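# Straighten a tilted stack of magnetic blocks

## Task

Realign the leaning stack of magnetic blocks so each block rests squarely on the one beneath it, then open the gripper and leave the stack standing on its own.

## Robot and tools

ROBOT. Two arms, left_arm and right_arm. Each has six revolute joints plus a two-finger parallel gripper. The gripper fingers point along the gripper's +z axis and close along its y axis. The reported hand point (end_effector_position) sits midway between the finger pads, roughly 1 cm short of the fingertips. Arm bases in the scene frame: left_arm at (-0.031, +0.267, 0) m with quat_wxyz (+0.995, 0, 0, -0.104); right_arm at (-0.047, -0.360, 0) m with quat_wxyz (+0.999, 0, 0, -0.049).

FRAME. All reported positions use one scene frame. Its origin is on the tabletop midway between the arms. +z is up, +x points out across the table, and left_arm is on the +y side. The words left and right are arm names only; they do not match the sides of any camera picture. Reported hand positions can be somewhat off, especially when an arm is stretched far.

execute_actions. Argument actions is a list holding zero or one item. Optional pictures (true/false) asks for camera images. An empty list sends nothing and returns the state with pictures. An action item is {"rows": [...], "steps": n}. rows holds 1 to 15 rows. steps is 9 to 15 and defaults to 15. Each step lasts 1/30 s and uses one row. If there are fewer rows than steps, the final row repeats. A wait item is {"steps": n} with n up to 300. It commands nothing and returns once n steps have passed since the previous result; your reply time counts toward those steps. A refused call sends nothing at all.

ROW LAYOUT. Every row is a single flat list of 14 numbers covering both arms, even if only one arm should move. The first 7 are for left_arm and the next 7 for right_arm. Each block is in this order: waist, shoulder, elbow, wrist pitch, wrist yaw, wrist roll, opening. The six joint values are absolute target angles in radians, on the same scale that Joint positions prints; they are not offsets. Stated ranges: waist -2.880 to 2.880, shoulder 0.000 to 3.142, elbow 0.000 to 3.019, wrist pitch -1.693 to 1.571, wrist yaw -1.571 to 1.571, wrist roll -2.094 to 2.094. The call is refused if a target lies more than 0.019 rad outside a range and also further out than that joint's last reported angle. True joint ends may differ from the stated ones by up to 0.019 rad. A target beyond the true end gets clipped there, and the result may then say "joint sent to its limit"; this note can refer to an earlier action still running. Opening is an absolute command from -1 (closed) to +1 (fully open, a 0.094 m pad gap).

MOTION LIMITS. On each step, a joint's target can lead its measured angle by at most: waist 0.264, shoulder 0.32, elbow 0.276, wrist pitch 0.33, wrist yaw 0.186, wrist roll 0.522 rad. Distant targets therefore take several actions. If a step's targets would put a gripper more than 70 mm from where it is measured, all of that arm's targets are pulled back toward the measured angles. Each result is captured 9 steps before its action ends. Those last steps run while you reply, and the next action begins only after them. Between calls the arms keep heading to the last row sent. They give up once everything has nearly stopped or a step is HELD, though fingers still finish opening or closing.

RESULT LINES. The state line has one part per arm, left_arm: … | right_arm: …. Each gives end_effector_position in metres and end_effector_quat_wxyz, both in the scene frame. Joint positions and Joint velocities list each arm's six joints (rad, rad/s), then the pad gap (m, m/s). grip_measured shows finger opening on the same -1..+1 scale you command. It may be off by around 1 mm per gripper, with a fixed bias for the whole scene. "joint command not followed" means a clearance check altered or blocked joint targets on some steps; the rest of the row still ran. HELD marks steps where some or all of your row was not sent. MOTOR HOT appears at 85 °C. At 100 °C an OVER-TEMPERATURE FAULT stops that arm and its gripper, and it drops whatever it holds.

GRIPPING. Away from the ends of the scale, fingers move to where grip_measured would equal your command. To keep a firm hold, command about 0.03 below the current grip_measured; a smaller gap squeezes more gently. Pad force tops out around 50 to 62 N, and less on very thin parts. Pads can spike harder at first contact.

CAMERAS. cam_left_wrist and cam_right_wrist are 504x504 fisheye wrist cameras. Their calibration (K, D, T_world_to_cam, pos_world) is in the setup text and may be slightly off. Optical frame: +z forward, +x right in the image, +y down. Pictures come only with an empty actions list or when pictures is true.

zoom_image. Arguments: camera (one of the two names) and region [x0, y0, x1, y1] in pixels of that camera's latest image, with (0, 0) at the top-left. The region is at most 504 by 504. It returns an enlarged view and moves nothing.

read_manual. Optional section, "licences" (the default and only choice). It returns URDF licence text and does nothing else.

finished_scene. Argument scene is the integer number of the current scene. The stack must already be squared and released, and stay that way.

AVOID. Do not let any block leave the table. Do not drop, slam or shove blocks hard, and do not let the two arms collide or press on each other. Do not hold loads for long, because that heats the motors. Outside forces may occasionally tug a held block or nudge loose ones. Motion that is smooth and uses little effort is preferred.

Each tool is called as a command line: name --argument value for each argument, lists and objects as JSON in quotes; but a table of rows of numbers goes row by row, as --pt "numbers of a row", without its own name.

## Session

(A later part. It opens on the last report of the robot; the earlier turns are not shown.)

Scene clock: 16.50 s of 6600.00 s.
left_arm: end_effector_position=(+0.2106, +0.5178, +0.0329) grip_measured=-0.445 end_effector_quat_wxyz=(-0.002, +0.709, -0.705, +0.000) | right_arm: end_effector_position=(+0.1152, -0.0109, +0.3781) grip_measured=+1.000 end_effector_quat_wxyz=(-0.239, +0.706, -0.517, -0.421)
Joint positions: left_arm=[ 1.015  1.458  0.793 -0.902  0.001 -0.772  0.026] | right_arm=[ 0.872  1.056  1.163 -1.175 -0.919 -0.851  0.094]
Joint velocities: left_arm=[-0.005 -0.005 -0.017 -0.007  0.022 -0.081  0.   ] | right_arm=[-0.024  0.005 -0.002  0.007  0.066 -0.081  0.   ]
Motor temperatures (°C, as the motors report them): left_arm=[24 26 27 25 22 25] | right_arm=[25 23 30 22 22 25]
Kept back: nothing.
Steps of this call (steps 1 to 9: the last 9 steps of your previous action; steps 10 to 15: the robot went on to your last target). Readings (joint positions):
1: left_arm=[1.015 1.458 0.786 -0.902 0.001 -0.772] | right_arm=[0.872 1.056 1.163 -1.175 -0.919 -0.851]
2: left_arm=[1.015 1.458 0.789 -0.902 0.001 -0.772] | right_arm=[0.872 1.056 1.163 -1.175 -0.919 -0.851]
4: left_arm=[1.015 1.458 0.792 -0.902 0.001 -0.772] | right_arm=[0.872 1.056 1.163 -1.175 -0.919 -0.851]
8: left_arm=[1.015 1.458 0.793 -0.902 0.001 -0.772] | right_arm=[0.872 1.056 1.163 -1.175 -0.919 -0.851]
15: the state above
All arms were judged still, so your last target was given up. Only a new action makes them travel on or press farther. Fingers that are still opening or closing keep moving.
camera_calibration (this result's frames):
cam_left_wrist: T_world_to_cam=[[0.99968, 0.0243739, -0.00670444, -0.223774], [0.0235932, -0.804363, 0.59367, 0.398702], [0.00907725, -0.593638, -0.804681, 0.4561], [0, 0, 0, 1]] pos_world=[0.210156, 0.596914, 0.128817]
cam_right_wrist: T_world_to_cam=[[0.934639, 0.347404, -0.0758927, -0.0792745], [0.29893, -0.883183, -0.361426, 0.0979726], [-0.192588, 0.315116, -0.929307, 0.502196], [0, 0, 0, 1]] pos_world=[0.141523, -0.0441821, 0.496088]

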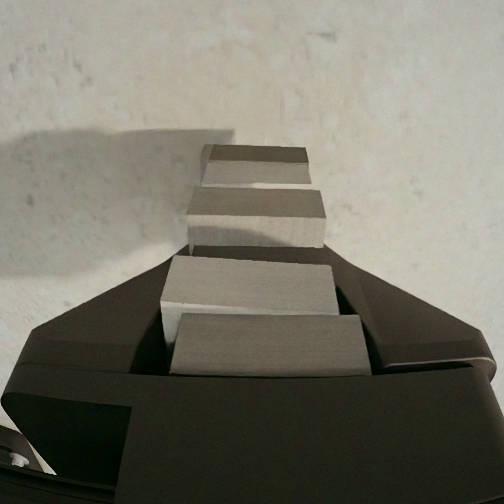

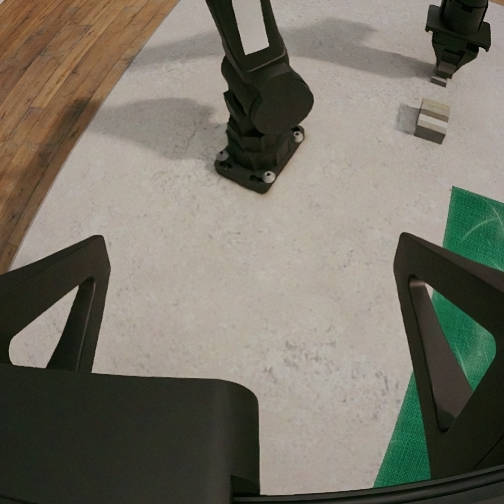

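execute_actions --actions '[{"rows":[[1.015,1.395,0.87,-0.92,0,-0.777,-0.48,0.872,1.056,1.163,-1.175,-0.919,-0.851,1],[1.015,1.385,0.87,-0.93,0,-0.777,-0.48,0.872,1.056,1.163,-1.175,-0.919,-0.851,1]]}]'

execute_actions --actions '[{"steps":15}]' --pictures true

zoom_image --camera "cam_right_wrist" --region '[384,0,504,120]'

Scene clock: 17.17 s of 6600.00 s.
left_arm: end_effector_position=(+0.2086, +0.5156, +0.0388) grip_measured=-0.445 end_effector_quat_wxyz=(-0.001, +0.710, -0.705, +0.000) | right_arm: end_effector_position=(+0.1152, -0.0109, +0.3781) grip_measured=+1.000 end_effector_quat_wxyz=(-0.239, +0.706, -0.517, -0.421)
Joint positions: left_arm=[ 1.015  1.44   0.793 -0.921  0.001 -0.772  0.026] | right_arm=[ 0.872  1.056  1.163 -1.175 -0.919 -0.851  0.094]
Joint velocities: left_arm=[ 0.005 -0.103 -0.012 -0.017  0.022 -0.007 -0.   ] | right_arm=[-0.005 -0.005  0.002 -0.022 -0.051  0.007  0.   ]
Motor temperatures (°C, as the motors report them): left_arm=[24 26 28 25 22 25] | right_arm=[25 23 30 22 22 25]
Steps of this call (steps 1 to 14: nothing new was sent; steps 15 to 20: the first 6 steps of this action). Readings (joint positions):
15: left_arm=[1.015 1.457 0.793 -0.904 0.001 -0.772] | right_arm=[0.872 1.056 1.163 -1.175 -0.919 -0.851]
16: left_arm=[1.015 1.455 0.793 -0.908 0.001 -0.772] | right_arm=[0.872 1.056 1.163 -1.175 -0.919 -0.851]
18: left_arm=[1.015 1.448 0.793 -0.917 0.001 -0.772] | right_arm=[0.872 1.056 1.163 -1.175 -0.919 -0.851]
20: the state above

Scene clock: 17.67 s of 6600.00 s.
left_arm: end_effector_position=(+0.2089, +0.5160, +0.0413) grip_measured=-0.445 end_effector_quat_wxyz=(-0.005, +0.710, -0.705, +0.000) | right_arm: end_effector_position=(+0.1152, -0.0109, +0.3781) grip_measured=+1.000 end_effector_quat_wxyz=(-0.239, +0.706, -0.517, -0.421)
Joint positions: left_arm=[ 1.015  1.432  0.793 -0.922  0.001 -0.772  0.026] | right_arm=[ 0.872  1.056  1.163 -1.175 -0.919 -0.851  0.094]
Joint velocities: left_arm=[-0.005 -0.005  0.002 -0.012 -0.007  0.037  0.001] | right_arm=[-0.034 -0.024  0.002 -0.032 -0.022  0.022  0.   ]
Motor temperatures (°C, as the motors report them): left_arm=[24 26 28 25 22 25] | right_arm=[25 23 30 22 22 25]
Kept back: nothing.
Steps of this call (steps 1 to 9: the last 9 steps of your previous action; steps 10 to 15: the robot went on to your last target). Readings (joint positions):
1: left_arm=[1.015 1.436 0.793 -0.922 0.001 -0.772] | right_arm=[0.872 1.056 1.163 -1.175 -0.919 -0.851]
2: left_arm=[1.015 1.434 0.793 -0.922 0.001 -0.772] | right_arm=[0.872 1.056 1.163 -1.175 -0.919 -0.851]
4: left_arm=[1.015 1.432 0.793 -0.922 0.001 -0.772] | right_arm=[0.872 1.056 1.163 -1.175 -0.919 -0.851]
8: left_arm=[1.015 1.432 0.793 -0.922 0.001 -0.772] | right_arm=[0.872 1.056 1.163 -1.175 -0.919 -0.851]
15: the state above
All arms were judged still, so your last target was given up. Only a new action makes them travel on or press farther. Fingers that are still opening or closing keep moving.
camera_calibration (this result's frames):
cam_left_wrist: T_world_to_cam=[[0.99969, 0.0247752, -0.00236745, -0.222363], [0.0213965, -0.806959, 0.59022, 0.394272], [0.0127124, -0.590088, -0.807239, 0.459339], [0, 0, 0, 1]] pos_world=[0.208019, 0.594721, 0.137562]
cam_right_wrist: T_world_to_cam=[[0.934639, 0.347404, -0.0758927, -0.0792745], [0.29893, -0.883183, -0.361426, 0.0979726], [-0.192588, 0.315116, -0.929307, 0.502196], [0, 0, 0, 1]] pos_world=[0.141523, -0.0441821, 0.496088]

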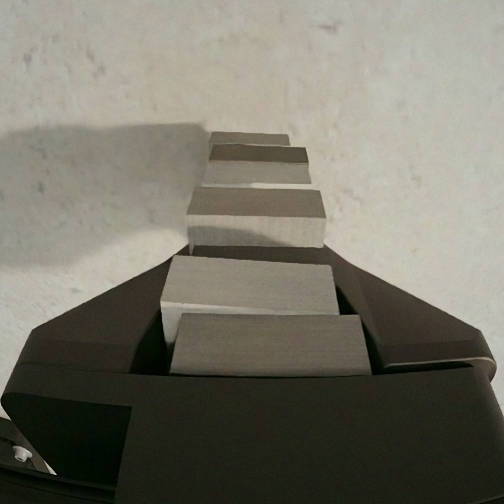

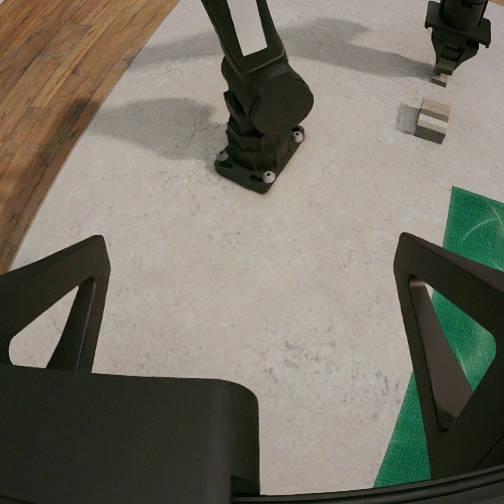

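Region (384, 0, 504, 120) of cam_right_wrist's 504x504 image, scaled by 4.200, with more detail than that image has.

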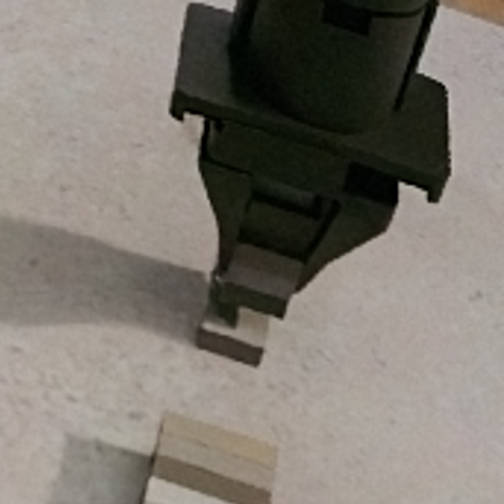

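execute_actions --actions '[{"rows":[[1.015,1.40,0.85,-0.92,0,-0.777,-0.48,0.872,1.056,1.163,-1.175,-0.919,-0.851,1],[1.015,1.41,0.835,-0.915,0,-0.777,-0.48,0.872,1.056,1.163,-1.175,-0.919,-0.851,1],[1.015,1.415,0.825,-0.91,0,-0.777,-0.48,0.872,1.056,1.163,-1.175,-0.919,-0.851,1],[1.015,1.42,0.82,-0.905,0,-0.777,-0.48,0.872,1.056,1.163,-1.175,-0.919,-0.851,1],[1.015,1.423,0.815,-0.9,0,-0.777,-0.48,0.872,1.056,1.163,-1.175,-0.919,-0.851,1],[1.015,1.426,0.81,-0.895,0,-0.777,-0.48,0.872,1.056,1.163,-1.175,-0.919,-0.851,1]]}]'

execute_actions --actions '[{"steps":15}]' --pictures true

Scene clock: 18.47 s of 6600.00 s.
left_arm: end_effector_position=(+0.2097, +0.5168, +0.0406) grip_measured=-0.445 end_effector_quat_wxyz=(-0.006, +0.710, -0.705, +0.000) | right_arm: end_effector_position=(+0.1152, -0.0109, +0.3781) grip_measured=+1.000 end_effector_quat_wxyz=(-0.239, +0.706, -0.517, -0.421)
Joint positions: left_arm=[ 1.015  1.434  0.793 -0.917  0.001 -0.772  0.026] | right_arm=[ 0.872  1.056  1.163 -1.175 -0.919 -0.851  0.094]
Joint velocities: left_arm=[ 0.005  0.044 -0.012  0.11  -0.022 -0.066  0.001] | right_arm=[ 0.005 -0.005  0.007 -0.007 -0.081  0.022  0.   ]
Motor temperatures (°C, as the motors report them): left_arm=[24 26 28 25 22 25] | right_arm=[25 23 30 22 22 25]
Steps of this call (steps 1 to 18: nothing new was sent; steps 19 to 24: the first 6 steps of this action). Readings (joint positions):
19: left_arm=[1.015 1.432 0.793 -0.922 0.001 -0.772] | right_arm=[0.872 1.056 1.163 -1.175 -0.919 -0.851]
20: left_arm=[1.015 1.432 0.793 -0.922 0.001 -0.772] | right_arm=[0.872 1.056 1.163 -1.175 -0.919 -0.851]
22: left_arm=[1.015 1.432 0.793 -0.922 0.001 -0.772] | right_arm=[0.872 1.056 1.163 -1.175 -0.919 -0.851]
24: the state above

Scene clock: 18.97 s of 6600.00 s.
left_arm: end_effector_position=(+0.2106, +0.5177, +0.0375) grip_measured=-0.445 end_effector_quat_wxyz=(-0.006, +0.710, -0.705, +0.000) | right_arm: end_effector_position=(+0.1152, -0.0109, +0.3781) grip_measured=+1.000 end_effector_quat_wxyz=(-0.239, +0.706, -0.517, -0.421)
Joint positions: left_arm=[ 1.015  1.444  0.793 -0.908  0.001 -0.772  0.026] | right_arm=[ 0.872  1.056  1.163 -1.175 -0.919 -0.851  0.094]
Joint velocities: left_arm=[-0.015 -0.005  0.022 -0.002 -0.081 -0.007 -0.   ] | right_arm=[-0.005 -0.005 -0.017  0.002 -0.007 -0.037  0.   ]
Motor temperatures (°C, as the motors report them): left_arm=[24 26 28 25 22 25] | right_arm=[25 23 30 22 22 25]
Kept back: nothing.
Steps of this call (steps 1 to 9: the last 9 steps of your previous action; steps 10 to 15: the robot went on to your last target). Readings (joint positions):
1: left_arm=[1.015 1.436 0.793 -0.913 0.001 -0.772] | right_arm=[0.872 1.056 1.163 -1.175 -0.919 -0.851]
2: left_arm=[1.015 1.438 0.793 -0.911 0.001 -0.772] | right_arm=[0.872 1.056 1.163 -1.175 -0.919 -0.851]
4: left_arm=[1.015 1.441 0.793 -0.908 0.001 -0.772] | right_arm=[0.872 1.056 1.163 -1.175 -0.919 -0.851]
8: left_arm=[1.015 1.444 0.793 -0.908 0.001 -0.772] | right_arm=[0.872 1.056 1.163 -1.175 -0.919 -0.851]
15: the state above
All arms were judged still, so your last target was given up. Only a new action makes them travel on or press farther. Fingers that are still opening or closing keep moving.
camera_calibration (this result's frames):
cam_left_wrist: T_world_to_cam=[[0.999693, 0.0247778, -0.000741309, -0.224135], [0.0204616, -0.807932, 0.588921, 0.398626], [0.0139932, -0.588755, -0.80819, 0.456338], [0, 0, 0, 1]] pos_world=[0.209524, 0.596287, 0.133883]
cam_right_wrist: T_world_to_cam=[[0.934639, 0.347404, -0.0758927, -0.0792745], [0.29893, -0.883183, -0.361426, 0.0979726], [-0.192588, 0.315116, -0.929307, 0.502196], [0, 0, 0, 1]] pos_world=[0.141523, -0.0441821, 0.496088]

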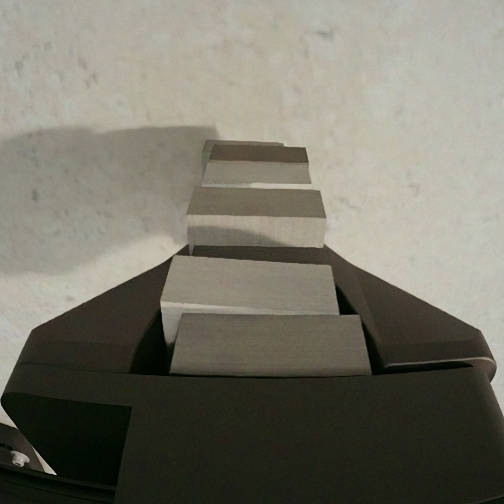

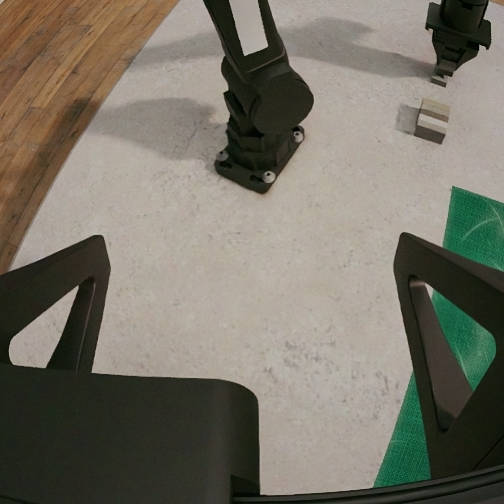

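execute_actions --actions '[{"rows":[[1.015,1.426,0.80,-0.9,0,-0.777,-0.48,0.872,1.056,1.163,-1.175,-0.919,-0.851,1],[1.015,1.426,0.795,-0.9,0,-0.777,-0.48,0.872,1.056,1.163,-1.175,-0.919,-0.851,1],[1.015,1.426,0.79,-0.9,0,-0.777,-0.48,0.872,1.056,1.163,-1.175,-0.919,-0.851,1],[1.015,1.426,0.785,-0.9,0,-0.777,-0.48,0.872,1.056,1.163,-1.175,-0.919,-0.851,1]]}]'

execute_actions --actions '[{"steps":15}]' --pictures true

Scene clock: 19.43 s of 6600.00 s.
left_arm: end_effector_position=(+0.2035, +0.5103, +0.0310) grip_measured=-0.445 end_effector_quat_wxyz=(+0.004, +0.710, -0.705, +0.001) | right_arm: end_effector_position=(+0.1152, -0.0109, +0.3781) grip_measured=+1.000 end_effector_quat_wxyz=(-0.239, +0.706, -0.517, -0.421)
Joint positions: left_arm=[ 1.015  1.444  0.771 -0.907  0.001 -0.772  0.026] | right_arm=[ 0.872  1.056  1.163 -1.175 -0.919 -0.851  0.094]
Joint velocities: left_arm=[-0.005 -0.005 -0.159 -0.002 -0.066  0.022 -0.001] | right_arm=[ 0.005 -0.005  0.012 -0.012 -0.022  0.037  0.   ]
Motor temperatures (°C, as the motors report them): left_arm=[24 26 28 25 22 25] | right_arm=[25 23 30 22 22 25]
Steps of this call (steps 1 to 8: nothing new was sent; steps 9 to 14: the first 6 steps of this action). Readings (joint positions):
9: left_arm=[1.015 1.444 0.792 -0.908 0.001 -0.772] | right_arm=[0.872 1.056 1.163 -1.175 -0.919 -0.851]
10: left_arm=[1.015 1.444 0.790 -0.908 0.001 -0.772] | right_arm=[0.872 1.056 1.163 -1.175 -0.919 -0.851]
12: left_arm=[1.015 1.444 0.782 -0.907 0.001 -0.772] | right_arm=[0.872 1.056 1.163 -1.175 -0.919 -0.851]
14: the state above

Scene clock: 19.93 s of 6600.00 s.
left_arm: end_effector_position=(+0.2003, +0.5070, +0.0282) grip_measured=-0.445 end_effector_quat_wxyz=(+0.009, +0.710, -0.705, +0.001) | right_arm: end_effector_position=(+0.1152, -0.0109, +0.3781) grip_measured=+1.000 end_effector_quat_wxyz=(-0.239, +0.706, -0.517, -0.421)
Joint positions: left_arm=[ 1.015  1.444  0.762 -0.907  0.001 -0.772  0.026] | right_arm=[ 0.872  1.056  1.163 -1.175 -0.919 -0.851  0.094]
Joint velocities: left_arm=[-0.005  0.015 -0.007 -0.012 -0.051  0.007  0.   ] | right_arm=[-0.015 -0.005 -0.002 -0.017  0.007  0.051  0.   ]
Motor temperatures (°C, as the motors report them): left_arm=[24 26 28 25 22 25] | right_arm=[25 23 30 22 22 25]
Kept back: nothing.
Steps of this call (steps 1 to 9: the last 9 steps of your previous action; steps 10 to 15: the robot went on to your last target). Readings (joint positions):
1: left_arm=[1.015 1.444 0.767 -0.907 0.001 -0.772] | right_arm=[0.872 1.056 1.163 -1.175 -0.919 -0.851]
2: left_arm=[1.015 1.444 0.763 -0.907 0.001 -0.772] | right_arm=[0.872 1.056 1.163 -1.175 -0.919 -0.851]
4: left_arm=[1.015 1.444 0.762 -0.907 0.001 -0.772] | right_arm=[0.872 1.056 1.163 -1.175 -0.919 -0.851]
8: left_arm=[1.015 1.444 0.762 -0.907 0.001 -0.772] | right_arm=[0.872 1.056 1.163 -1.175 -0.919 -0.851]
15: the state above
All arms were judged still, so your last target was given up. Only a new action makes them travel on or press farther. Fingers that are still opening or closing keep moving.
camera_calibration (this result's frames):
cam_left_wrist: T_world_to_cam=[[0.999448, 0.0245229, -0.0224195, -0.212774], [0.0330947, -0.794782, 0.605992, 0.385997], [-0.00295791, -0.606399, -0.795155, 0.454568], [0, 0, 0, 1]] pos_world=[0.201227, 0.587651, 0.12277]
cam_right_wrist: T_world_to_cam=[[0.934639, 0.347404, -0.0758927, -0.0792745], [0.29893, -0.883183, -0.361426, 0.0979726], [-0.192588, 0.315116, -0.929307, 0.502196], [0, 0, 0, 1]] pos_world=[0.141523, -0.0441821, 0.496088]

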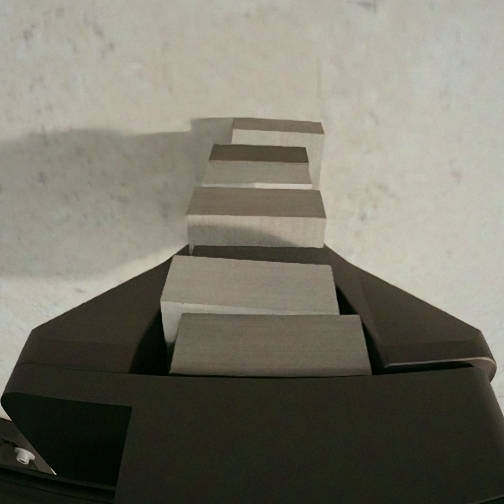

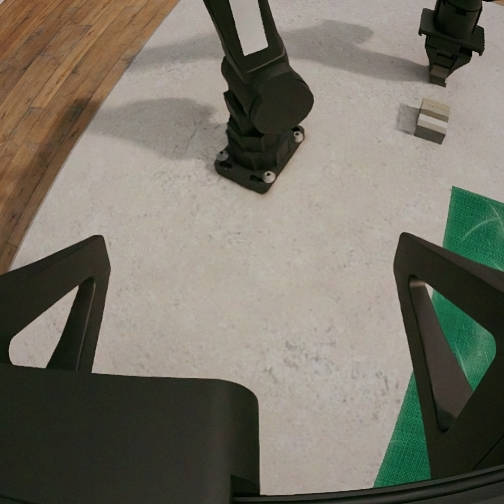

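Fix outward with wrist pitch, and settle down.

execute_actions --actions '[{"rows":[[1.015,1.428,0.79,-0.885,0,-0.777,-0.48,0.872,1.056,1.163,-1.175,-0.919,-0.851,1],[1.015,1.43,0.79,-0.875,0,-0.777,-0.48,0.872,1.056,1.163,-1.175,-0.919,-0.851,1],[1.015,1.432,0.79,-0.868,0,-0.777,-0.48,0.872,1.056,1.163,-1.175,-0.919,-0.851,1],[1.015,1.436,0.79,-0.864,0,-0.777,-0.48,0.872,1.056,1.163,-1.175,-0.919,-0.851,1]]}]'

execute_actions --actions '[{"steps":15}]' --pictures true

Scene clock: 20.67 s of 6600.00 s.
left_arm: end_effector_position=(+0.2043, +0.5112, +0.0272) grip_measured=-0.445 end_effector_quat_wxyz=(-0.002, +0.710, -0.705, +0.000) | right_arm: end_effector_position=(+0.1152, -0.0109, +0.3781) grip_measured=+1.000 end_effector_quat_wxyz=(-0.239, +0.706, -0.517, -0.421)
Joint positions: left_arm=[ 1.015  1.447  0.762 -0.882  0.001 -0.772  0.026] | right_arm=[ 0.872  1.056  1.163 -1.175 -0.919 -0.851  0.094]
Joint velocities: left_arm=[-0.015 -0.015  0.012  0.032 -0.066 -0.037  0.001] | right_arm=[-0.005  0.005 -0.007 -0.012 -0.051  0.007  0.   ]
Motor temperatures (°C, as the motors report them): left_arm=[24 26 28 25 22 25] | right_arm=[25 23 30 22 22 25]
Steps of this call (steps 1 to 16: nothing new was sent; steps 17 to 22: the first 6 steps of this action). Readings (joint positions):
17: left_arm=[1.015 1.444 0.762 -0.906 0.001 -0.772] | right_arm=[0.872 1.056 1.163 -1.175 -0.919 -0.851]
18: left_arm=[1.015 1.444 0.762 -0.902 0.001 -0.772] | right_arm=[0.872 1.056 1.163 -1.175 -0.919 -0.851]
20: left_arm=[1.015 1.445 0.762 -0.889 0.001 -0.772] | right_arm=[0.872 1.056 1.163 -1.175 -0.919 -0.851]
22: the state above

Scene clock: 21.17 s of 6600.00 s.
left_arm: end_effector_position=(+0.2044, +0.5113, +0.0272) grip_measured=-0.445 end_effector_quat_wxyz=(-0.002, +0.710, -0.705, +0.000) | right_arm: end_effector_position=(+0.1152, -0.0109, +0.3781) grip_measured=+1.000 end_effector_quat_wxyz=(-0.239, +0.706, -0.517, -0.421)
Joint positions: left_arm=[ 1.015  1.447  0.762 -0.882  0.001 -0.772  0.026] | right_arm=[ 0.872  1.056  1.163 -1.175 -0.919 -0.851  0.094]
Joint velocities: left_arm=[-0.005  0.015  0.007  0.002  0.022  0.022 -0.   ] | right_arm=[ 0.015  0.005 -0.012 -0.007  0.007 -0.022  0.   ]
Motor temperatures (°C, as the motors report them): left_arm=[24 26 28 25 22 25] | right_arm=[25 23 30 22 22 25]
Kept back: nothing.
Steps of this call (steps 1 to 9: the last 9 steps of your previous action; steps 10 to 15: the robot went on to your last target). Readings (joint positions):
1: left_arm=[1.015 1.447 0.762 -0.882 0.001 -0.772] | right_arm=[0.872 1.056 1.163 -1.175 -0.919 -0.851]
2: left_arm=[1.015 1.447 0.762 -0.882 0.001 -0.772] | right_arm=[0.872 1.056 1.163 -1.175 -0.919 -0.851]
4: left_arm=[1.015 1.447 0.762 -0.882 0.001 -0.772] | right_arm=[0.872 1.056 1.163 -1.175 -0.919 -0.851]
8: left_arm=[1.015 1.447 0.762 -0.882 0.001 -0.772] | right_arm=[0.872 1.056 1.163 -1.175 -0.919 -0.851]
15: the state above
All arms were judged still, so your last target was given up. Only a new action makes them travel on or press farther. Fingers that are still opening or closing keep moving.
camera_calibration (this result's frames):
cam_left_wrist: T_world_to_cam=[[0.999673, 0.0247571, -0.00643271, -0.217636], [0.0237428, -0.804516, 0.593456, 0.397123], [0.009517, -0.593414, -0.804841, 0.447463], [0, 0, 0, 1]] pos_world=[0.203878, 0.59041, 0.123061]
cam_right_wrist: T_world_to_cam=[[0.934639, 0.347404, -0.0758927, -0.0792745], [0.29893, -0.883183, -0.361426, 0.0979726], [-0.192588, 0.315116, -0.929307, 0.502196], [0, 0, 0, 1]] pos_world=[0.141523, -0.0441821, 0.496088]

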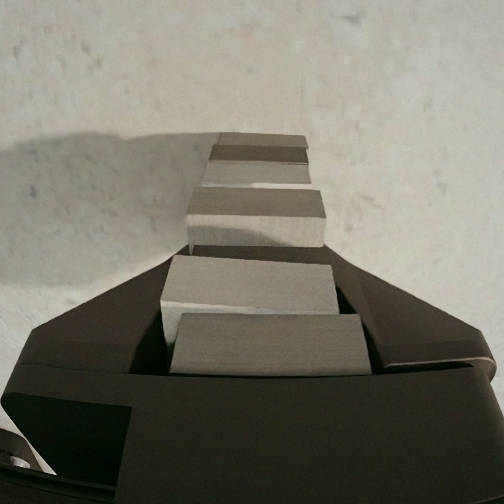

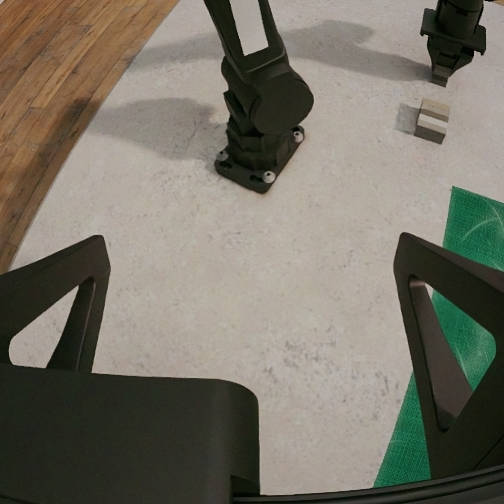

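execute_actions --actions '[{"rows":[[1.015,1.44,0.79,-0.885,0,-0.777,-0.1,0.872,1.056,1.163,-1.175,-0.919,-0.851,1],[1.015,1.435,0.80,-0.89,0,-0.777,0.4,0.872,1.056,1.163,-1.175,-0.919,-0.851,1],[1.015,1.428,0.808,-0.89,0,-0.777,0.4,0.872,1.056,1.163,-1.175,-0.919,-0.851,1],[1.015,1.42,0.814,-0.895,0,-0.777,0.4,0.872,1.056,1.163,-1.175,-0.919,-0.851,1],[1.015,1.412,0.82,-0.905,0,-0.777,0.4,0.872,1.056,1.163,-1.175,-0.919,-0.851,1],[1.015,1.404,0.826,-0.92,0,-0.777,0.4,0.872,1.056,1.163,-1.175,-0.919,-0.851,1],[1.015,1.396,0.832,-0.935,0,-0.777,0.4,0.872,1.056,1.163,-1.175,-0.919,-0.851,1],[1.015,1.388,0.838,-0.95,0,-0.777,0.4,0.872,1.056,1.163,-1.175,-0.919,-0.851,1],[1.015,1.38,0.844,-0.965,0,-0.777,0.4,0.872,1.056,1.163,-1.175,-0.919,-0.851,1],[1.015,1.373,0.85,-0.98,0,-0.777,0.4,0.872,1.056,1.163,-1.175,-0.919,-0.851,1],[1.015,1.368,0.855,-0.995,0,-0.777,0.4,0.872,1.056,1.163,-1.175,-0.919,-0.851,1],[1.015,1.365,0.858,-1.008,0,-0.777,0.4,0.872,1.056,1.163,-1.175,-0.919,-0.851,1],[1.015,1.365,0.858,-1.016,0,-0.777,0.4,0.872,1.056,1.163,-1.175,-0.919,-0.851,1]]}]'

execute_actions --actions '[{"steps":20}]' --pictures true

zoom_image --camera "cam_right_wrist" --region '[384,0,504,120]'

Scene clock: 22.03 s of 6600.00 s.
left_arm: end_effector_position=(+0.2040, +0.5108, +0.0295) grip_measured=+0.396 end_effector_quat_wxyz=(+0.000, +0.710, -0.705, +0.001) | right_arm: end_effector_position=(+0.1152, -0.0109, +0.3781) grip_measured=+1.000 end_effector_quat_wxyz=(-0.239, +0.706, -0.517, -0.421)
Joint positions: left_arm=[ 1.015  1.443  0.765 -0.893  0.001 -0.772  0.066] | right_arm=[ 0.872  1.056  1.163 -1.175 -0.919 -0.851  0.094]
Joint velocities: left_arm=[ 0.005 -0.093  0.066 -0.247 -0.037  0.037  0.003] | right_arm=[-0.005 -0.005 -0.002 -0.012  0.022 -0.066  0.   ]
Motor temperatures (°C, as the motors report them): left_arm=[24 26 28 25 22 25] | right_arm=[25 23 30 22 22 25]
Steps of this call (steps 1 to 20: nothing new was sent; steps 21 to 26: the first 6 steps of this action). Readings (joint positions):
21: left_arm=[1.015 1.447 0.762 -0.882 0.001 -0.772] | right_arm=[0.872 1.056 1.163 -1.175 -0.919 -0.851]
22: left_arm=[1.015 1.447 0.762 -0.882 0.001 -0.772] | right_arm=[0.872 1.056 1.163 -1.175 -0.919 -0.851]
24: left_arm=[1.015 1.446 0.762 -0.883 0.001 -0.772] | right_arm=[0.872 1.056 1.163 -1.175 -0.919 -0.851]
26: the state above

Scene clock: 22.70 s of 6600.00 s.
left_arm: end_effector_position=(+0.2048, +0.5116, +0.0673) grip_measured=+0.398 end_effector_quat_wxyz=(-0.003, +0.710, -0.705, +0.000) | right_arm: end_effector_position=(+0.1152, -0.0109, +0.3781) grip_measured=+1.000 end_effector_quat_wxyz=(-0.239, +0.706, -0.517, -0.421)
Joint positions: left_arm=[ 1.015  1.373  0.815 -1.007  0.001 -0.772  0.066] | right_arm=[ 0.872  1.056  1.163 -1.175 -0.919 -0.851  0.094]
Joint velocities: left_arm=[-0.024 -0.005 -0.007 -0.007 -0.007 -0.037 -0.001] | right_arm=[-0.015 -0.005  0.002  0.002 -0.007  0.051  0.   ]
Motor temperatures (°C, as the motors report them): left_arm=[24 26 28 25 22 25] | right_arm=[25 23 31 22 22 25]
Kept back: nothing.
Steps of this call (steps 1 to 9: the last 9 steps of your previous action; steps 10 to 20: the robot went on to your last target). Readings (joint positions):
1: left_arm=[1.015 1.439 0.768 -0.904 0.001 -0.772] | right_arm=[0.872 1.056 1.163 -1.175 -0.919 -0.851]
2: left_arm=[1.015 1.433 0.773 -0.916 0.001 -0.772] | right_arm=[0.872 1.056 1.163 -1.175 -0.919 -0.851]
4: left_arm=[1.015 1.417 0.784 -0.944 0.001 -0.772] | right_arm=[0.872 1.056 1.163 -1.175 -0.919 -0.851]
8: left_arm=[1.015 1.382 0.809 -0.994 0.001 -0.772] | right_arm=[0.872 1.056 1.163 -1.175 -0.919 -0.851]
20: the state above
camera_calibration (this result's frames):
cam_left_wrist: T_world_to_cam=[[0.999682, 0.0247663, -0.00480662, -0.217843], [0.0228027, -0.805495, 0.592164, 0.374358], [0.010794, -0.592085, -0.805803, 0.4791], [0, 0, 0, 1]] pos_world=[0.204066, 0.590606, 0.163332]
cam_right_wrist: T_world_to_cam=[[0.934639, 0.347404, -0.0758927, -0.0792745], [0.29893, -0.883183, -0.361426, 0.0979726], [-0.192588, 0.315116, -0.929307, 0.502196], [0, 0, 0, 1]] pos_world=[0.141523, -0.0441821, 0.496088]

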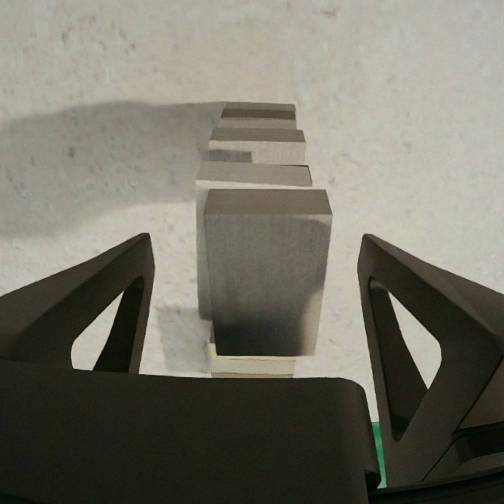

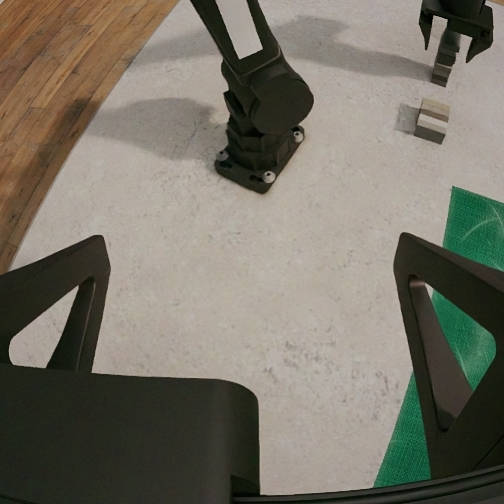

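Region (384, 0, 504, 120) of cam_right_wrist's 504x504 image, scaled by 4.200, with more detail than that image has.

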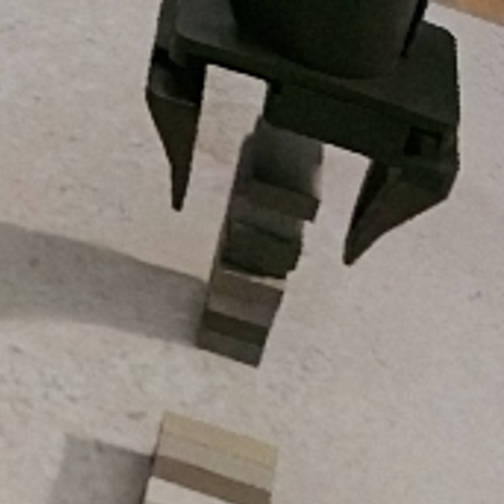

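execute_actions --actions '[{"rows":[[1.015,1.368,0.84,-1.01,0,-0.777,0.1,0.872,1.056,1.163,-1.175,-0.919,-0.851,1],[1.015,1.368,0.84,-1.01,0,-0.777,-0.15,0.872,1.056,1.163,-1.175,-0.919,-0.851,1],[1.015,1.368,0.84,-1.01,0,-0.777,-0.22,0.872,1.056,1.163,-1.175,-0.919,-0.851,1],[1.015,1.368,0.84,-1.01,0,-0.777,-0.26,0.872,1.056,1.163,-1.175,-0.919,-0.851,1],[1.015,1.368,0.84,-1.01,0,-0.777,-0.3,0.872,1.056,1.163,-1.175,-0.919,-0.851,1],[1.015,1.368,0.84,-1.01,0,-0.777,-0.34,0.872,1.056,1.163,-1.175,-0.919,-0.851,1],[1.015,1.368,0.84,-1.01,0,-0.777,-0.38,0.872,1.056,1.163,-1.175,-0.919,-0.851,1],[1.015,1.368,0.84,-1.01,0,-0.777,-0.42,0.872,1.056,1.163,-1.175,-0.919,-0.851,1],[1.015,1.368,0.84,-1.01,0,-0.777,-0.45,0.872,1.056,1.163,-1.175,-0.919,-0.851,1],[1.015,1.368,0.84,-1.01,0,-0.777,-0.48,0.872,1.056,1.163,-1.175,-0.919,-0.851,1]],"steps":13}]'

execute_actions --actions '[{"rows":[[1.015,1.355,0.865,-1.015,0,-0.777,-0.48,0.872,1.056,1.163,-1.175,-0.919,-0.851,1],[1.015,1.345,0.872,-1.02,0,-0.777,-0.48,0.872,1.056,1.163,-1.175,-0.919,-0.851,1],[1.015,1.338,0.88,-1.03,0,-0.777,-0.48,0.872,1.056,1.163,-1.175,-0.919,-0.851,1],[1.015,1.33,0.888,-1.045,0,-0.777,-0.48,0.872,1.056,1.163,-1.175,-0.919,-0.851,1],[1.015,1.322,0.896,-1.06,0,-0.777,-0.48,0.872,1.056,1.163,-1.175,-0.919,-0.851,1],[1.015,1.314,0.904,-1.075,0,-0.777,-0.48,0.872,1.056,1.163,-1.175,-0.919,-0.851,1],[1.015,1.308,0.912,-1.09,0,-0.777,-0.48,0.872,1.056,1.163,-1.175,-0.919,-0.851,1],[1.015,1.308,0.915,-1.105,0,-0.777,-0.48,0.872,1.056,1.163,-1.175,-0.919,-0.851,1],[1.015,1.308,0.915,-1.12,0,-0.777,-0.48,0.872,1.056,1.163,-1.175,-0.919,-0.851,1]]}]'

execute_actions --actions '[{"steps":15}]' --pictures true

zoom_image --camera "cam_right_wrist" --region '[384,0,504,120]'

Scene clock: 23.80 s of 6600.00 s.
left_arm: end_effector_position=(+0.2048, +0.5116, +0.0673) grip_measured=-0.230 end_effector_quat_wxyz=(-0.003, +0.710, -0.705, +0.000) | right_arm: end_effector_position=(+0.1152, -0.0109, +0.3781) grip_measured=+1.000 end_effector_quat_wxyz=(-0.239, +0.706, -0.517, -0.421)
Joint positions: left_arm=[ 1.015  1.373  0.815 -1.007  0.001 -0.772  0.036] | right_arm=[ 0.872  1.056  1.163 -1.175 -0.919 -0.851  0.094]
Joint velocities: left_arm=[-0.005 -0.005 -0.012 -0.002 -0.022 -0.051 -0.056] | right_arm=[-0.005 -0.005 -0.002 -0.012 -0.11   0.022  0.   ]
Motor temperatures (°C, as the motors report them): left_arm=[24 26 28 25 22 25] | right_arm=[25 23 31 22 22 25]
Steps of this call (steps 1 to 15: the robot went on to your last target; steps 16 to 29: nothing new was sent; steps 30 to 33: the first 4 steps of this action). Readings (joint positions):
30: left_arm=[1.015 1.373 0.815 -1.007 0.001 -0.772] | right_arm=[0.872 1.056 1.163 -1.175 -0.919 -0.851]
31: left_arm=[1.015 1.373 0.815 -1.007 0.001 -0.772] | right_arm=[0.872 1.056 1.163 -1.175 -0.919 -0.851]
33: the state above

Scene clock: 24.30 s of 6600.00 s.
left_arm: end_effector_position=(+0.2013, +0.5080, +0.0710) grip_measured=-0.445 end_effector_quat_wxyz=(+0.007, +0.710, -0.705, +0.001) | right_arm: end_effector_position=(+0.1152, -0.0109, +0.3781) grip_measured=+1.000 end_effector_quat_wxyz=(-0.239, +0.706, -0.517, -0.421)
Joint positions: left_arm=[ 1.015  1.367  0.821 -1.04   0.001 -0.772  0.026] | right_arm=[ 0.872  1.056  1.163 -1.175 -0.919 -0.851  0.094]
Joint velocities: left_arm=[-0.005 -0.103  0.076 -0.413 -0.022  0.007 -0.001] | right_arm=[-0.005 -0.015  0.002  0.017 -0.022 -0.037  0.   ]
Motor temperatures (°C, as the motors report them): left_arm=[24 26 28 25 22 25] | right_arm=[25 23 31 22 22 25]
Steps of this call (steps 1 to 9: the last 9 steps of your previous action; steps 10 to 15: the first 6 steps of this action). Readings (joint positions):
10: left_arm=[1.015 1.373 0.815 -1.007 0.001 -0.772] | right_arm=[0.872 1.056 1.163 -1.175 -0.919 -0.851]
11: left_arm=[1.015 1.373 0.815 -1.007 0.001 -0.772] | right_arm=[0.872 1.056 1.163 -1.175 -0.919 -0.851]
13: left_arm=[1.015 1.372 0.817 -1.016 0.001 -0.772] | right_arm=[0.872 1.056 1.163 -1.175 -0.919 -0.851]
15: the state above

Scene clock: 24.80 s of 6600.00 s.
left_arm: end_effector_position=(+0.1999, +0.5066, +0.0928) grip_measured=-0.445 end_effector_quat_wxyz=(+0.009, +0.710, -0.705, +0.001) | right_arm: end_effector_position=(+0.1152, -0.0109, +0.3781) grip_measured=+1.000 end_effector_quat_wxyz=(-0.239, +0.706, -0.517, -0.421)
Joint positions: left_arm=[ 1.015  1.332  0.853 -1.111  0.001 -0.772  0.026] | right_arm=[ 0.872  1.056  1.163 -1.175 -0.919 -0.851  0.094]
Joint velocities: left_arm=[-0.015 -0.015  0.002 -0.012 -0.007 -0.022  0.001] | right_arm=[ 0.005  0.005 -0.007  0.037 -0.022 -0.037  0.   ]
Motor temperatures (°C, as the motors report them): left_arm=[24 26 29 25 22 25] | right_arm=[25 23 31 22 22 25]
Kept back: nothing.
Steps of this call (steps 1 to 9: the last 9 steps of your previous action; steps 10 to 15: the robot went on to your last target). Readings (joint positions):
1: left_arm=[1.015 1.363 0.825 -1.054 0.001 -0.772] | right_arm=[0.872 1.056 1.163 -1.175 -0.919 -0.851]
2: left_arm=[1.015 1.358 0.830 -1.069 0.001 -0.772] | right_arm=[0.872 1.056 1.163 -1.175 -0.919 -0.851]
4: left_arm=[1.015 1.346 0.841 -1.095 0.001 -0.772] | right_arm=[0.872 1.056 1.163 -1.175 -0.919 -0.851]
8: left_arm=[1.015 1.332 0.852 -1.109 0.001 -0.772] | right_arm=[0.872 1.056 1.163 -1.175 -0.919 -0.851]
15: the state above
camera_calibration (this result's frames):
cam_left_wrist: T_world_to_cam=[[0.999442, 0.0245167, -0.0226903, -0.210899], [0.0332548, -0.794616, 0.606202, 0.346403], [-0.00316803, -0.606618, -0.794987, 0.505831], [0, 0, 0, 1]] pos_world=[0.200864, 0.587274, 0.187354]
cam_right_wrist: T_world_to_cam=[[0.934639, 0.347404, -0.0758927, -0.0792745], [0.29893, -0.883183, -0.361426, 0.0979726], [-0.192588, 0.315116, -0.929307, 0.502196], [0, 0, 0, 1]] pos_world=[0.141523, -0.0441821, 0.496088]

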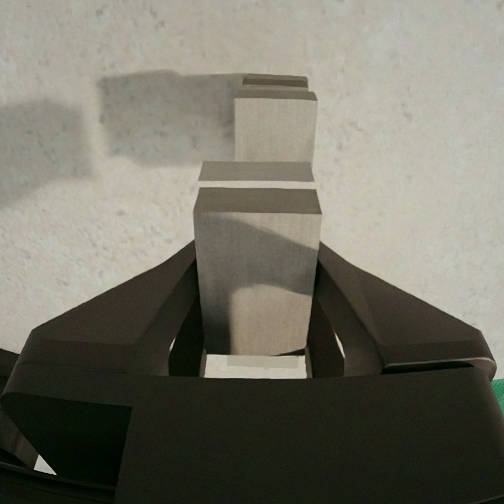

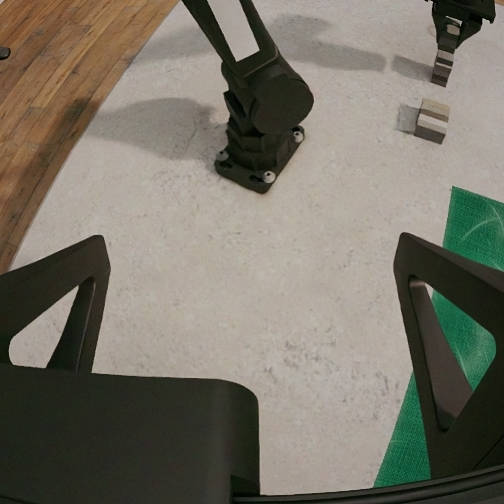

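Region (384, 0, 504, 120) of cam_right_wrist's 504x504 image, scaled by 4.200, with more detail than that image has.

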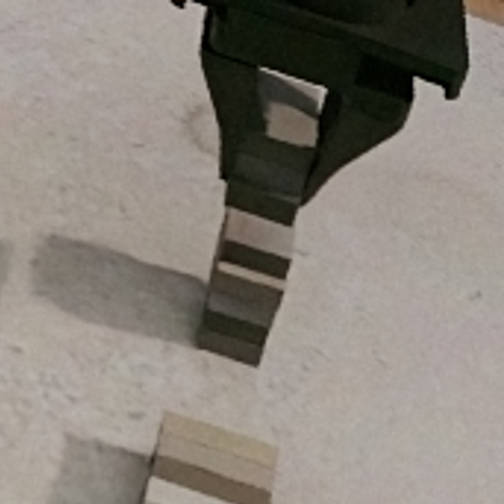

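execute_actions --actions '[{"rows":[[1.03,1.32,0.9,-1.09,0,-0.777,-0.48,0.872,1.056,1.163,-1.175,-0.919,-0.851,1],[1.045,1.32,0.9,-1.085,0,-0.777,-0.48,0.872,1.056,1.163,-1.175,-0.919,-0.851,1],[1.065,1.32,0.9,-1.08,0,-0.777,-0.48,0.872,1.056,1.163,-1.175,-0.919,-0.851,1],[1.09,1.32,0.9,-1.08,0,-0.777,-0.48,0.872,1.056,1.163,-1.175,-0.919,-0.851,1],[1.115,1.32,0.9,-1.08,0,-0.777,-0.48,0.872,1.056,1.163,-1.175,-0.919,-0.851,1],[1.14,1.32,0.9,-1.08,0,-0.777,-0.48,0.872,1.056,1.163,-1.175,-0.919,-0.851,1],[1.165,1.32,0.9,-1.08,0,-0.777,-0.48,0.872,1.056,1.163,-1.175,-0.919,-0.851,1],[1.19,1.32,0.9,-1.08,0,-0.777,-0.48,0.872,1.056,1.163,-1.175,-0.919,-0.851,1],[1.215,1.32,0.9,-1.08,0,-0.777,-0.48,0.872,1.056,1.163,-1.175,-0.919,-0.851,1],[1.24,1.32,0.9,-1.08,0,-0.777,-0.48,0.872,1.056,1.163,-1.175,-0.919,-0.851,1],[1.265,1.32,0.9,-1.08,0,-0.777,-0.48,0.872,1.056,1.163,-1.175,-0.919,-0.851,1],[1.29,1.32,0.89,-1.08,0,-0.777,-0.48,0.872,1.056,1.163,-1.175,-0.919,-0.851,1],[1.31,1.32,0.88,-1.08,0,-0.777,-0.48,0.872,1.056,1.163,-1.175,-0.919,-0.851,1],[1.325,1.325,0.87,-1.08,0,-0.777,-0.48,0.872,1.056,1.163,-1.175,-0.919,-0.851,1],[1.335,1.33,0.865,-1.08,0,-0.777,-0.48,0.872,1.056,1.163,-1.175,-0.919,-0.851,1]]}]'

execute_actions --actions '[{"rows":[[1.335,1.338,0.86,-1.075,0,-0.777,-0.48,0.872,1.056,1.163,-1.175,-0.919,-0.851,1],[1.335,1.346,0.855,-1.065,0,-0.777,-0.48,0.872,1.056,1.163,-1.175,-0.919,-0.851,1],[1.335,1.354,0.849,-1.052,0,-0.777,-0.48,0.872,1.056,1.163,-1.175,-0.919,-0.851,1],[1.335,1.362,0.843,-1.039,0,-0.777,-0.48,0.872,1.056,1.163,-1.175,-0.919,-0.851,1],[1.335,1.37,0.837,-1.026,0,-0.777,-0.48,0.872,1.056,1.163,-1.175,-0.919,-0.851,1],[1.335,1.378,0.831,-1.013,0,-0.777,-0.48,0.872,1.056,1.163,-1.175,-0.919,-0.851,1],[1.335,1.386,0.825,-1.0,0,-0.777,-0.48,0.872,1.056,1.163,-1.175,-0.919,-0.851,1],[1.335,1.394,0.819,-0.986,0,-0.777,-0.48,0.872,1.056,1.163,-1.175,-0.919,-0.851,1],[1.335,1.402,0.813,-0.972,0,-0.777,-0.48,0.872,1.056,1.163,-1.175,-0.919,-0.851,1],[1.335,1.41,0.807,-0.958,0,-0.777,-0.48,0.872,1.056,1.163,-1.175,-0.919,-0.851,1],[1.335,1.416,0.802,-0.944,0,-0.777,-0.48,0.872,1.056,1.163,-1.175,-0.919,-0.851,1],[1.335,1.42,0.797,-0.93,0,-0.777,-0.48,0.872,1.056,1.163,-1.175,-0.919,-0.851,1],[1.335,1.422,0.793,-0.918,0,-0.777,-0.48,0.872,1.056,1.163,-1.175,-0.919,-0.851,1],[1.335,1.422,0.79,-0.908,0,-0.777,-0.48,0.872,1.056,1.163,-1.175,-0.919,-0.851,1],[1.335,1.422,0.79,-0.903,0,-0.777,-0.48,0.872,1.056,1.163,-1.175,-0.919,-0.851,1]]}]'

execute_actions --actions '[{"steps":18}]' --pictures true

zoom_image --camera "cam_right_wrist" --region '[344,0,504,120]'

Scene clock: 26.23 s of 6600.00 s.
left_arm: end_effector_position=(+0.1916, +0.5204, +0.0927) grip_measured=-0.445 end_effector_quat_wxyz=(-0.000, +0.726, -0.688, +0.002) | right_arm: end_effector_position=(+0.1152, -0.0109, +0.3781) grip_measured=+1.000 end_effector_quat_wxyz=(-0.239, +0.706, -0.517, -0.421)
Joint positions: left_arm=[ 1.062  1.332  0.853 -1.092  0.003 -0.772  0.026] | right_arm=[ 0.872  1.056  1.163 -1.175 -0.919 -0.851  0.094]
Joint velocities: left_arm=[ 0.659 -0.005 -0.012  0.046 -0.066  0.037 -0.001] | right_arm=[ 0.005 -0.005 -0.007  0.022 -0.007 -0.037  0.   ]
Motor temperatures (°C, as the motors report them): left_arm=[24 26 29 25 22 25] | right_arm=[25 23 31 22 22 25]
Steps of this call (steps 1 to 15: the robot went on to your last target; steps 16 to 37: nothing new was sent; steps 38 to 43: the first 6 steps of this action). Readings (joint positions):
38: left_arm=[1.015 1.332 0.853 -1.109 0.001 -0.772] | right_arm=[0.872 1.056 1.163 -1.175 -0.919 -0.851]
39: left_arm=[1.016 1.332 0.853 -1.106 0.001 -0.772] | right_arm=[0.872 1.056 1.163 -1.175 -0.919 -0.851]
41: left_arm=[1.028 1.332 0.853 -1.097 0.002 -0.772] | right_arm=[0.872 1.056 1.163 -1.175 -0.919 -0.851]
43: the state above

Scene clock: 26.73 s of 6600.00 s.
left_arm: end_effector_position=(+0.1135, +0.5761, +0.0809) grip_measured=-0.445 end_effector_quat_wxyz=(-0.004, +0.815, -0.579, -0.001) | right_arm: end_effector_position=(+0.1152, -0.0109, +0.3781) grip_measured=+1.000 end_effector_quat_wxyz=(-0.239, +0.706, -0.517, -0.421)
Joint positions: left_arm=[ 1.344  1.354  0.839 -1.048 -0.001 -0.772  0.026] | right_arm=[ 0.872  1.056  1.163 -1.175 -0.919 -0.851  0.094]
Joint velocities: left_arm=[-0.005  0.239 -0.144  0.359 -0.037  0.007 -0.001] | right_arm=[-0.005 -0.005 -0.002 -0.002  0.022  0.022  0.   ]
Motor temperatures (°C, as the motors report them): left_arm=[24 26 29 25 22 25] | right_arm=[25 23 31 22 22 25]
Steps of this call (steps 1 to 9: the last 9 steps of your previous action; steps 10 to 15: the first 6 steps of this action). Readings (joint positions):
10: left_arm=[1.328 1.332 0.853 -1.090 -0.001 -0.772] | right_arm=[0.872 1.056 1.163 -1.175 -0.919 -0.851]
11: left_arm=[1.339 1.333 0.852 -1.087 -0.002 -0.772] | right_arm=[0.872 1.056 1.163 -1.175 -0.919 -0.851]
13: left_arm=[1.344 1.340 0.848 -1.071 -0.002 -0.772] | right_arm=[0.872 1.056 1.163 -1.175 -0.919 -0.851]
15: the state above

Scene clock: 27.33 s of 6600.00 s.
left_arm: end_effector_position=(+0.1130, +0.5750, +0.0358) grip_measured=-0.445 end_effector_quat_wxyz=(+0.000, +0.815, -0.579, -0.000) | right_arm: end_effector_position=(+0.1152, -0.0109, +0.3781) grip_measured=+1.000 end_effector_quat_wxyz=(-0.239, +0.706, -0.517, -0.421)
Joint positions: left_arm=[ 1.344  1.434  0.777 -0.914 -0.001 -0.772  0.026] | right_arm=[ 0.872  1.056  1.163 -1.175 -0.919 -0.851  0.094]
Joint velocities: left_arm=[-0.005  0.005 -0.007 -0.012 -0.066 -0.051 -0.   ] | right_arm=[ 0.005 -0.005 -0.017 -0.027 -0.037  0.037  0.   ]
Motor temperatures (°C, as the motors report them): left_arm=[24 26 29 25 22 25] | right_arm=[25 23 31 22 22 25]
Kept back: nothing.
Steps of this call (steps 1 to 9: the last 9 steps of your previous action; steps 10 to 18: the robot went on to your last target). Readings (joint positions):
1: left_arm=[1.344 1.363 0.833 -1.035 -0.001 -0.772] | right_arm=[0.872 1.056 1.163 -1.175 -0.919 -0.851]
2: left_arm=[1.344 1.373 0.826 -1.022 -0.001 -0.772] | right_arm=[0.872 1.056 1.163 -1.175 -0.919 -0.851]
4: left_arm=[1.344 1.394 0.812 -0.995 -0.001 -0.772] | right_arm=[0.872 1.056 1.163 -1.175 -0.919 -0.851]
8: left_arm=[1.344 1.428 0.786 -0.943 -0.001 -0.772] | right_arm=[0.872 1.056 1.163 -1.175 -0.919 -0.851]
18: the state above
camera_calibration (this result's frames):
cam_left_wrist: T_world_to_cam=[[0.938082, 0.346237, -0.0110271, -0.305505], [0.284459, -0.751756, 0.594933, 0.38558], [0.197698, -0.561233, -0.8037, 0.45333], [0, 0, 0, 1]] pos_world=[0.0872844, 0.650063, 0.131579]
cam_right_wrist: T_world_to_cam=[[0.934639, 0.347404, -0.0758927, -0.0792745], [0.29893, -0.883183, -0.361426, 0.0979726], [-0.192588, 0.315116, -0.929307, 0.502196], [0, 0, 0, 1]] pos_world=[0.141523, -0.0441821, 0.496088]

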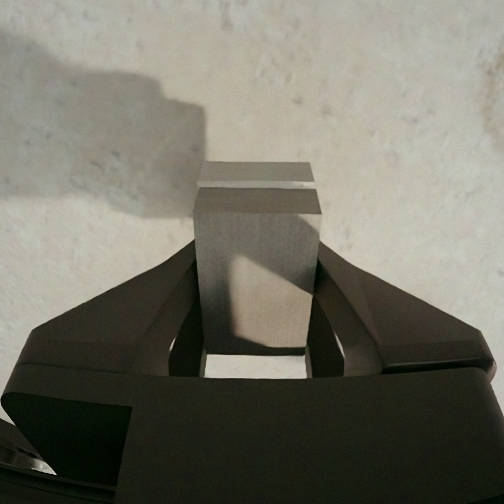

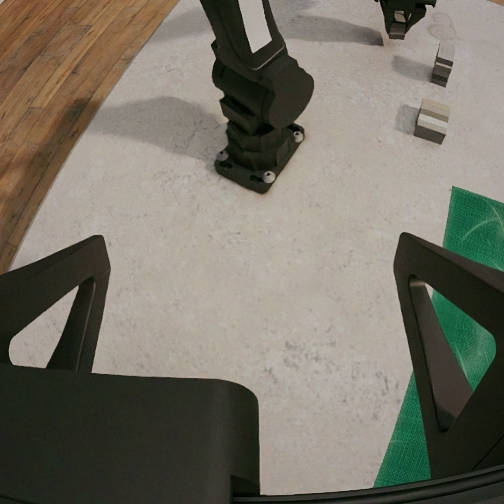

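Region (344, 0, 504, 120) of cam_right_wrist's 504x504 image, scaled by 3.150, with more detail than that image has; it fills the top 378 rows of this view, and the rest is white.

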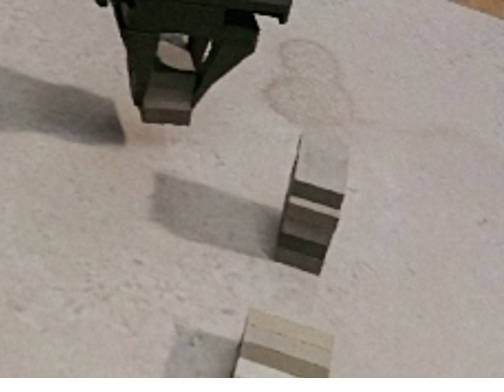

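execute_actions --actions '[{"rows":[[1.34,1.428,0.788,-0.9,0,-0.777,-0.48,0.872,1.056,1.163,-1.175,-0.919,-0.851,1],[1.34,1.432,0.786,-0.897,0,-0.777,-0.48,0.872,1.056,1.163,-1.175,-0.919,-0.851,1],[1.34,1.436,0.784,-0.893,0,-0.777,-0.48,0.872,1.056,1.163,-1.175,-0.919,-0.851,1],[1.34,1.44,0.782,-0.888,0,-0.777,-0.48,0.872,1.056,1.163,-1.175,-0.919,-0.851,1],[1.34,1.443,0.78,-0.883,0,-0.777,-0.48,0.872,1.056,1.163,-1.175,-0.919,-0.851,1],[1.34,1.446,0.778,-0.878,0,-0.777,-0.48,0.872,1.056,1.163,-1.175,-0.919,-0.851,1],[1.34,1.449,0.776,-0.873,0,-0.777,-0.48,0.872,1.056,1.163,-1.175,-0.919,-0.851,1],[1.34,1.452,0.774,-0.868,0,-0.777,-0.48,0.872,1.056,1.163,-1.175,-0.919,-0.851,1],[1.34,1.455,0.772,-0.863,0,-0.777,-0.48,0.872,1.056,1.163,-1.175,-0.919,-0.851,1],[1.34,1.458,0.77,-0.858,0,-0.777,-0.48,0.872,1.056,1.163,-1.175,-0.919,-0.851,1],[1.34,1.461,0.768,-0.853,0,-0.777,-0.48,0.872,1.056,1.163,-1.175,-0.919,-0.851,1],[1.34,1.464,0.766,-0.848,0,-0.777,-0.48,0.872,1.056,1.163,-1.175,-0.919,-0.851,1],[1.34,1.466,0.764,-0.843,0,-0.777,-0.48,0.872,1.056,1.163,-1.175,-0.919,-0.851,1],[1.34,1.468,0.762,-0.84,0,-0.777,-0.48,0.872,1.056,1.163,-1.175,-0.919,-0.851,1]]}]'

execute_actions --actions '[{"steps":18}]' --pictures true

zoom_image --camera "cam_right_wrist" --region '[344,0,504,120]'

Scene clock: 28.27 s of 6600.00 s.
left_arm: end_effector_position=(+0.1143, +0.5778, +0.0344) grip_measured=-0.445 end_effector_quat_wxyz=(-0.005, +0.815, -0.579, -0.001) | right_arm: end_effector_position=(+0.1152, -0.0109, +0.3781) grip_measured=+1.000 end_effector_quat_wxyz=(-0.239, +0.706, -0.517, -0.421)
Joint positions: left_arm=[ 1.344  1.438  0.776 -0.899 -0.001 -0.772  0.026] | right_arm=[ 0.872  1.056  1.163 -1.175 -0.919 -0.851  0.094]
Joint velocities: left_arm=[ 0.005  0.054 -0.032  0.125  0.037 -0.022 -0.001] | right_arm=[-0.005 -0.005 -0.002 -0.007 -0.051 -0.022  0.   ]
Motor temperatures (°C, as the motors report them): left_arm=[24 26 29 25 22 25] | right_arm=[25 23 31 22 22 25]
Steps of this call (steps 1 to 15: the robot went on to your last target; steps 16 to 22: nothing new was sent; steps 23 to 28: the first 6 steps of this action). Readings (joint positions):
23: left_arm=[1.344 1.434 0.777 -0.914 -0.001 -0.772] | right_arm=[0.872 1.056 1.163 -1.175 -0.919 -0.851]
24: left_arm=[1.344 1.434 0.777 -0.913 -0.001 -0.772] | right_arm=[0.872 1.056 1.163 -1.175 -0.919 -0.851]
26: left_arm=[1.344 1.435 0.777 -0.908 -0.001 -0.772] | right_arm=[0.872 1.056 1.163 -1.175 -0.919 -0.851]
28: the state above

Scene clock: 28.87 s of 6600.00 s.
left_arm: end_effector_position=(+0.1129, +0.5748, +0.0166) grip_measured=-0.445 end_effector_quat_wxyz=(+0.000, +0.815, -0.579, -0.000) | right_arm: end_effector_position=(+0.1152, -0.0109, +0.3781) grip_measured=+1.000 end_effector_quat_wxyz=(-0.239, +0.706, -0.517, -0.421)
Joint positions: left_arm=[ 1.344  1.473  0.754 -0.852 -0.001 -0.772  0.026] | right_arm=[ 0.872  1.056  1.163 -1.175 -0.919 -0.851  0.094]
Joint velocities: left_arm=[ 0.005 -0.005  0.002 -0.002  0.037 -0.022 -0.001] | right_arm=[-0.005  0.015 -0.007 -0.027  0.066 -0.007  0.   ]
Motor temperatures (°C, as the motors report them): left_arm=[24 26 29 25 22 25] | right_arm=[25 23 31 22 22 25]
Kept back: nothing.
Steps of this call (steps 1 to 9: the last 9 steps of your previous action; steps 10 to 18: the robot went on to your last target). Readings (joint positions):
1: left_arm=[1.344 1.440 0.776 -0.894 -0.001 -0.772] | right_arm=[0.872 1.056 1.163 -1.175 -0.919 -0.851]
2: left_arm=[1.344 1.443 0.774 -0.888 -0.001 -0.772] | right_arm=[0.872 1.056 1.163 -1.175 -0.919 -0.851]
4: left_arm=[1.344 1.450 0.770 -0.879 -0.001 -0.772] | right_arm=[0.872 1.056 1.163 -1.175 -0.919 -0.851]
8: left_arm=[1.344 1.465 0.759 -0.860 -0.001 -0.772] | right_arm=[0.872 1.056 1.163 -1.175 -0.919 -0.851]
18: the state above
camera_calibration (this result's frames):
cam_left_wrist: T_world_to_cam=[[0.938082, 0.346237, -0.0110271, -0.305516], [0.284459, -0.751756, 0.594933, 0.396866], [0.197698, -0.561233, -0.8037, 0.437749], [0, 0, 0, 1]] pos_world=[0.0871648, 0.649807, 0.11234]
cam_right_wrist: T_world_to_cam=[[0.934639, 0.347404, -0.0758927, -0.0792745], [0.29893, -0.883183, -0.361426, 0.0979726], [-0.192588, 0.315116, -0.929307, 0.502196], [0, 0, 0, 1]] pos_world=[0.141523, -0.0441821, 0.496088]

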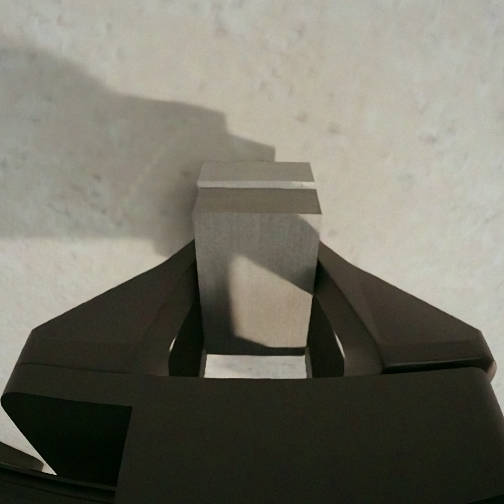

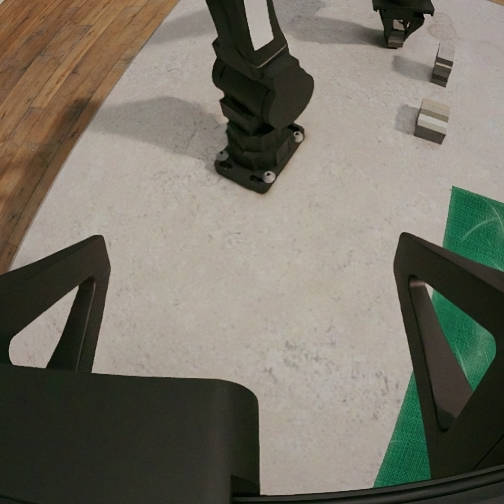

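Region (344, 0, 504, 120) of cam_right_wrist's 504x504 image, scaled by 3.150, with more detail than that image has; it fills the top 378 rows of this view, and the rest is white.

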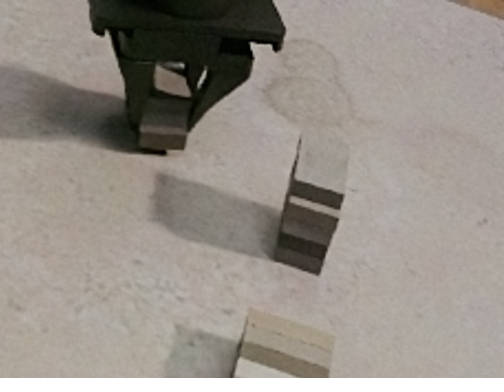

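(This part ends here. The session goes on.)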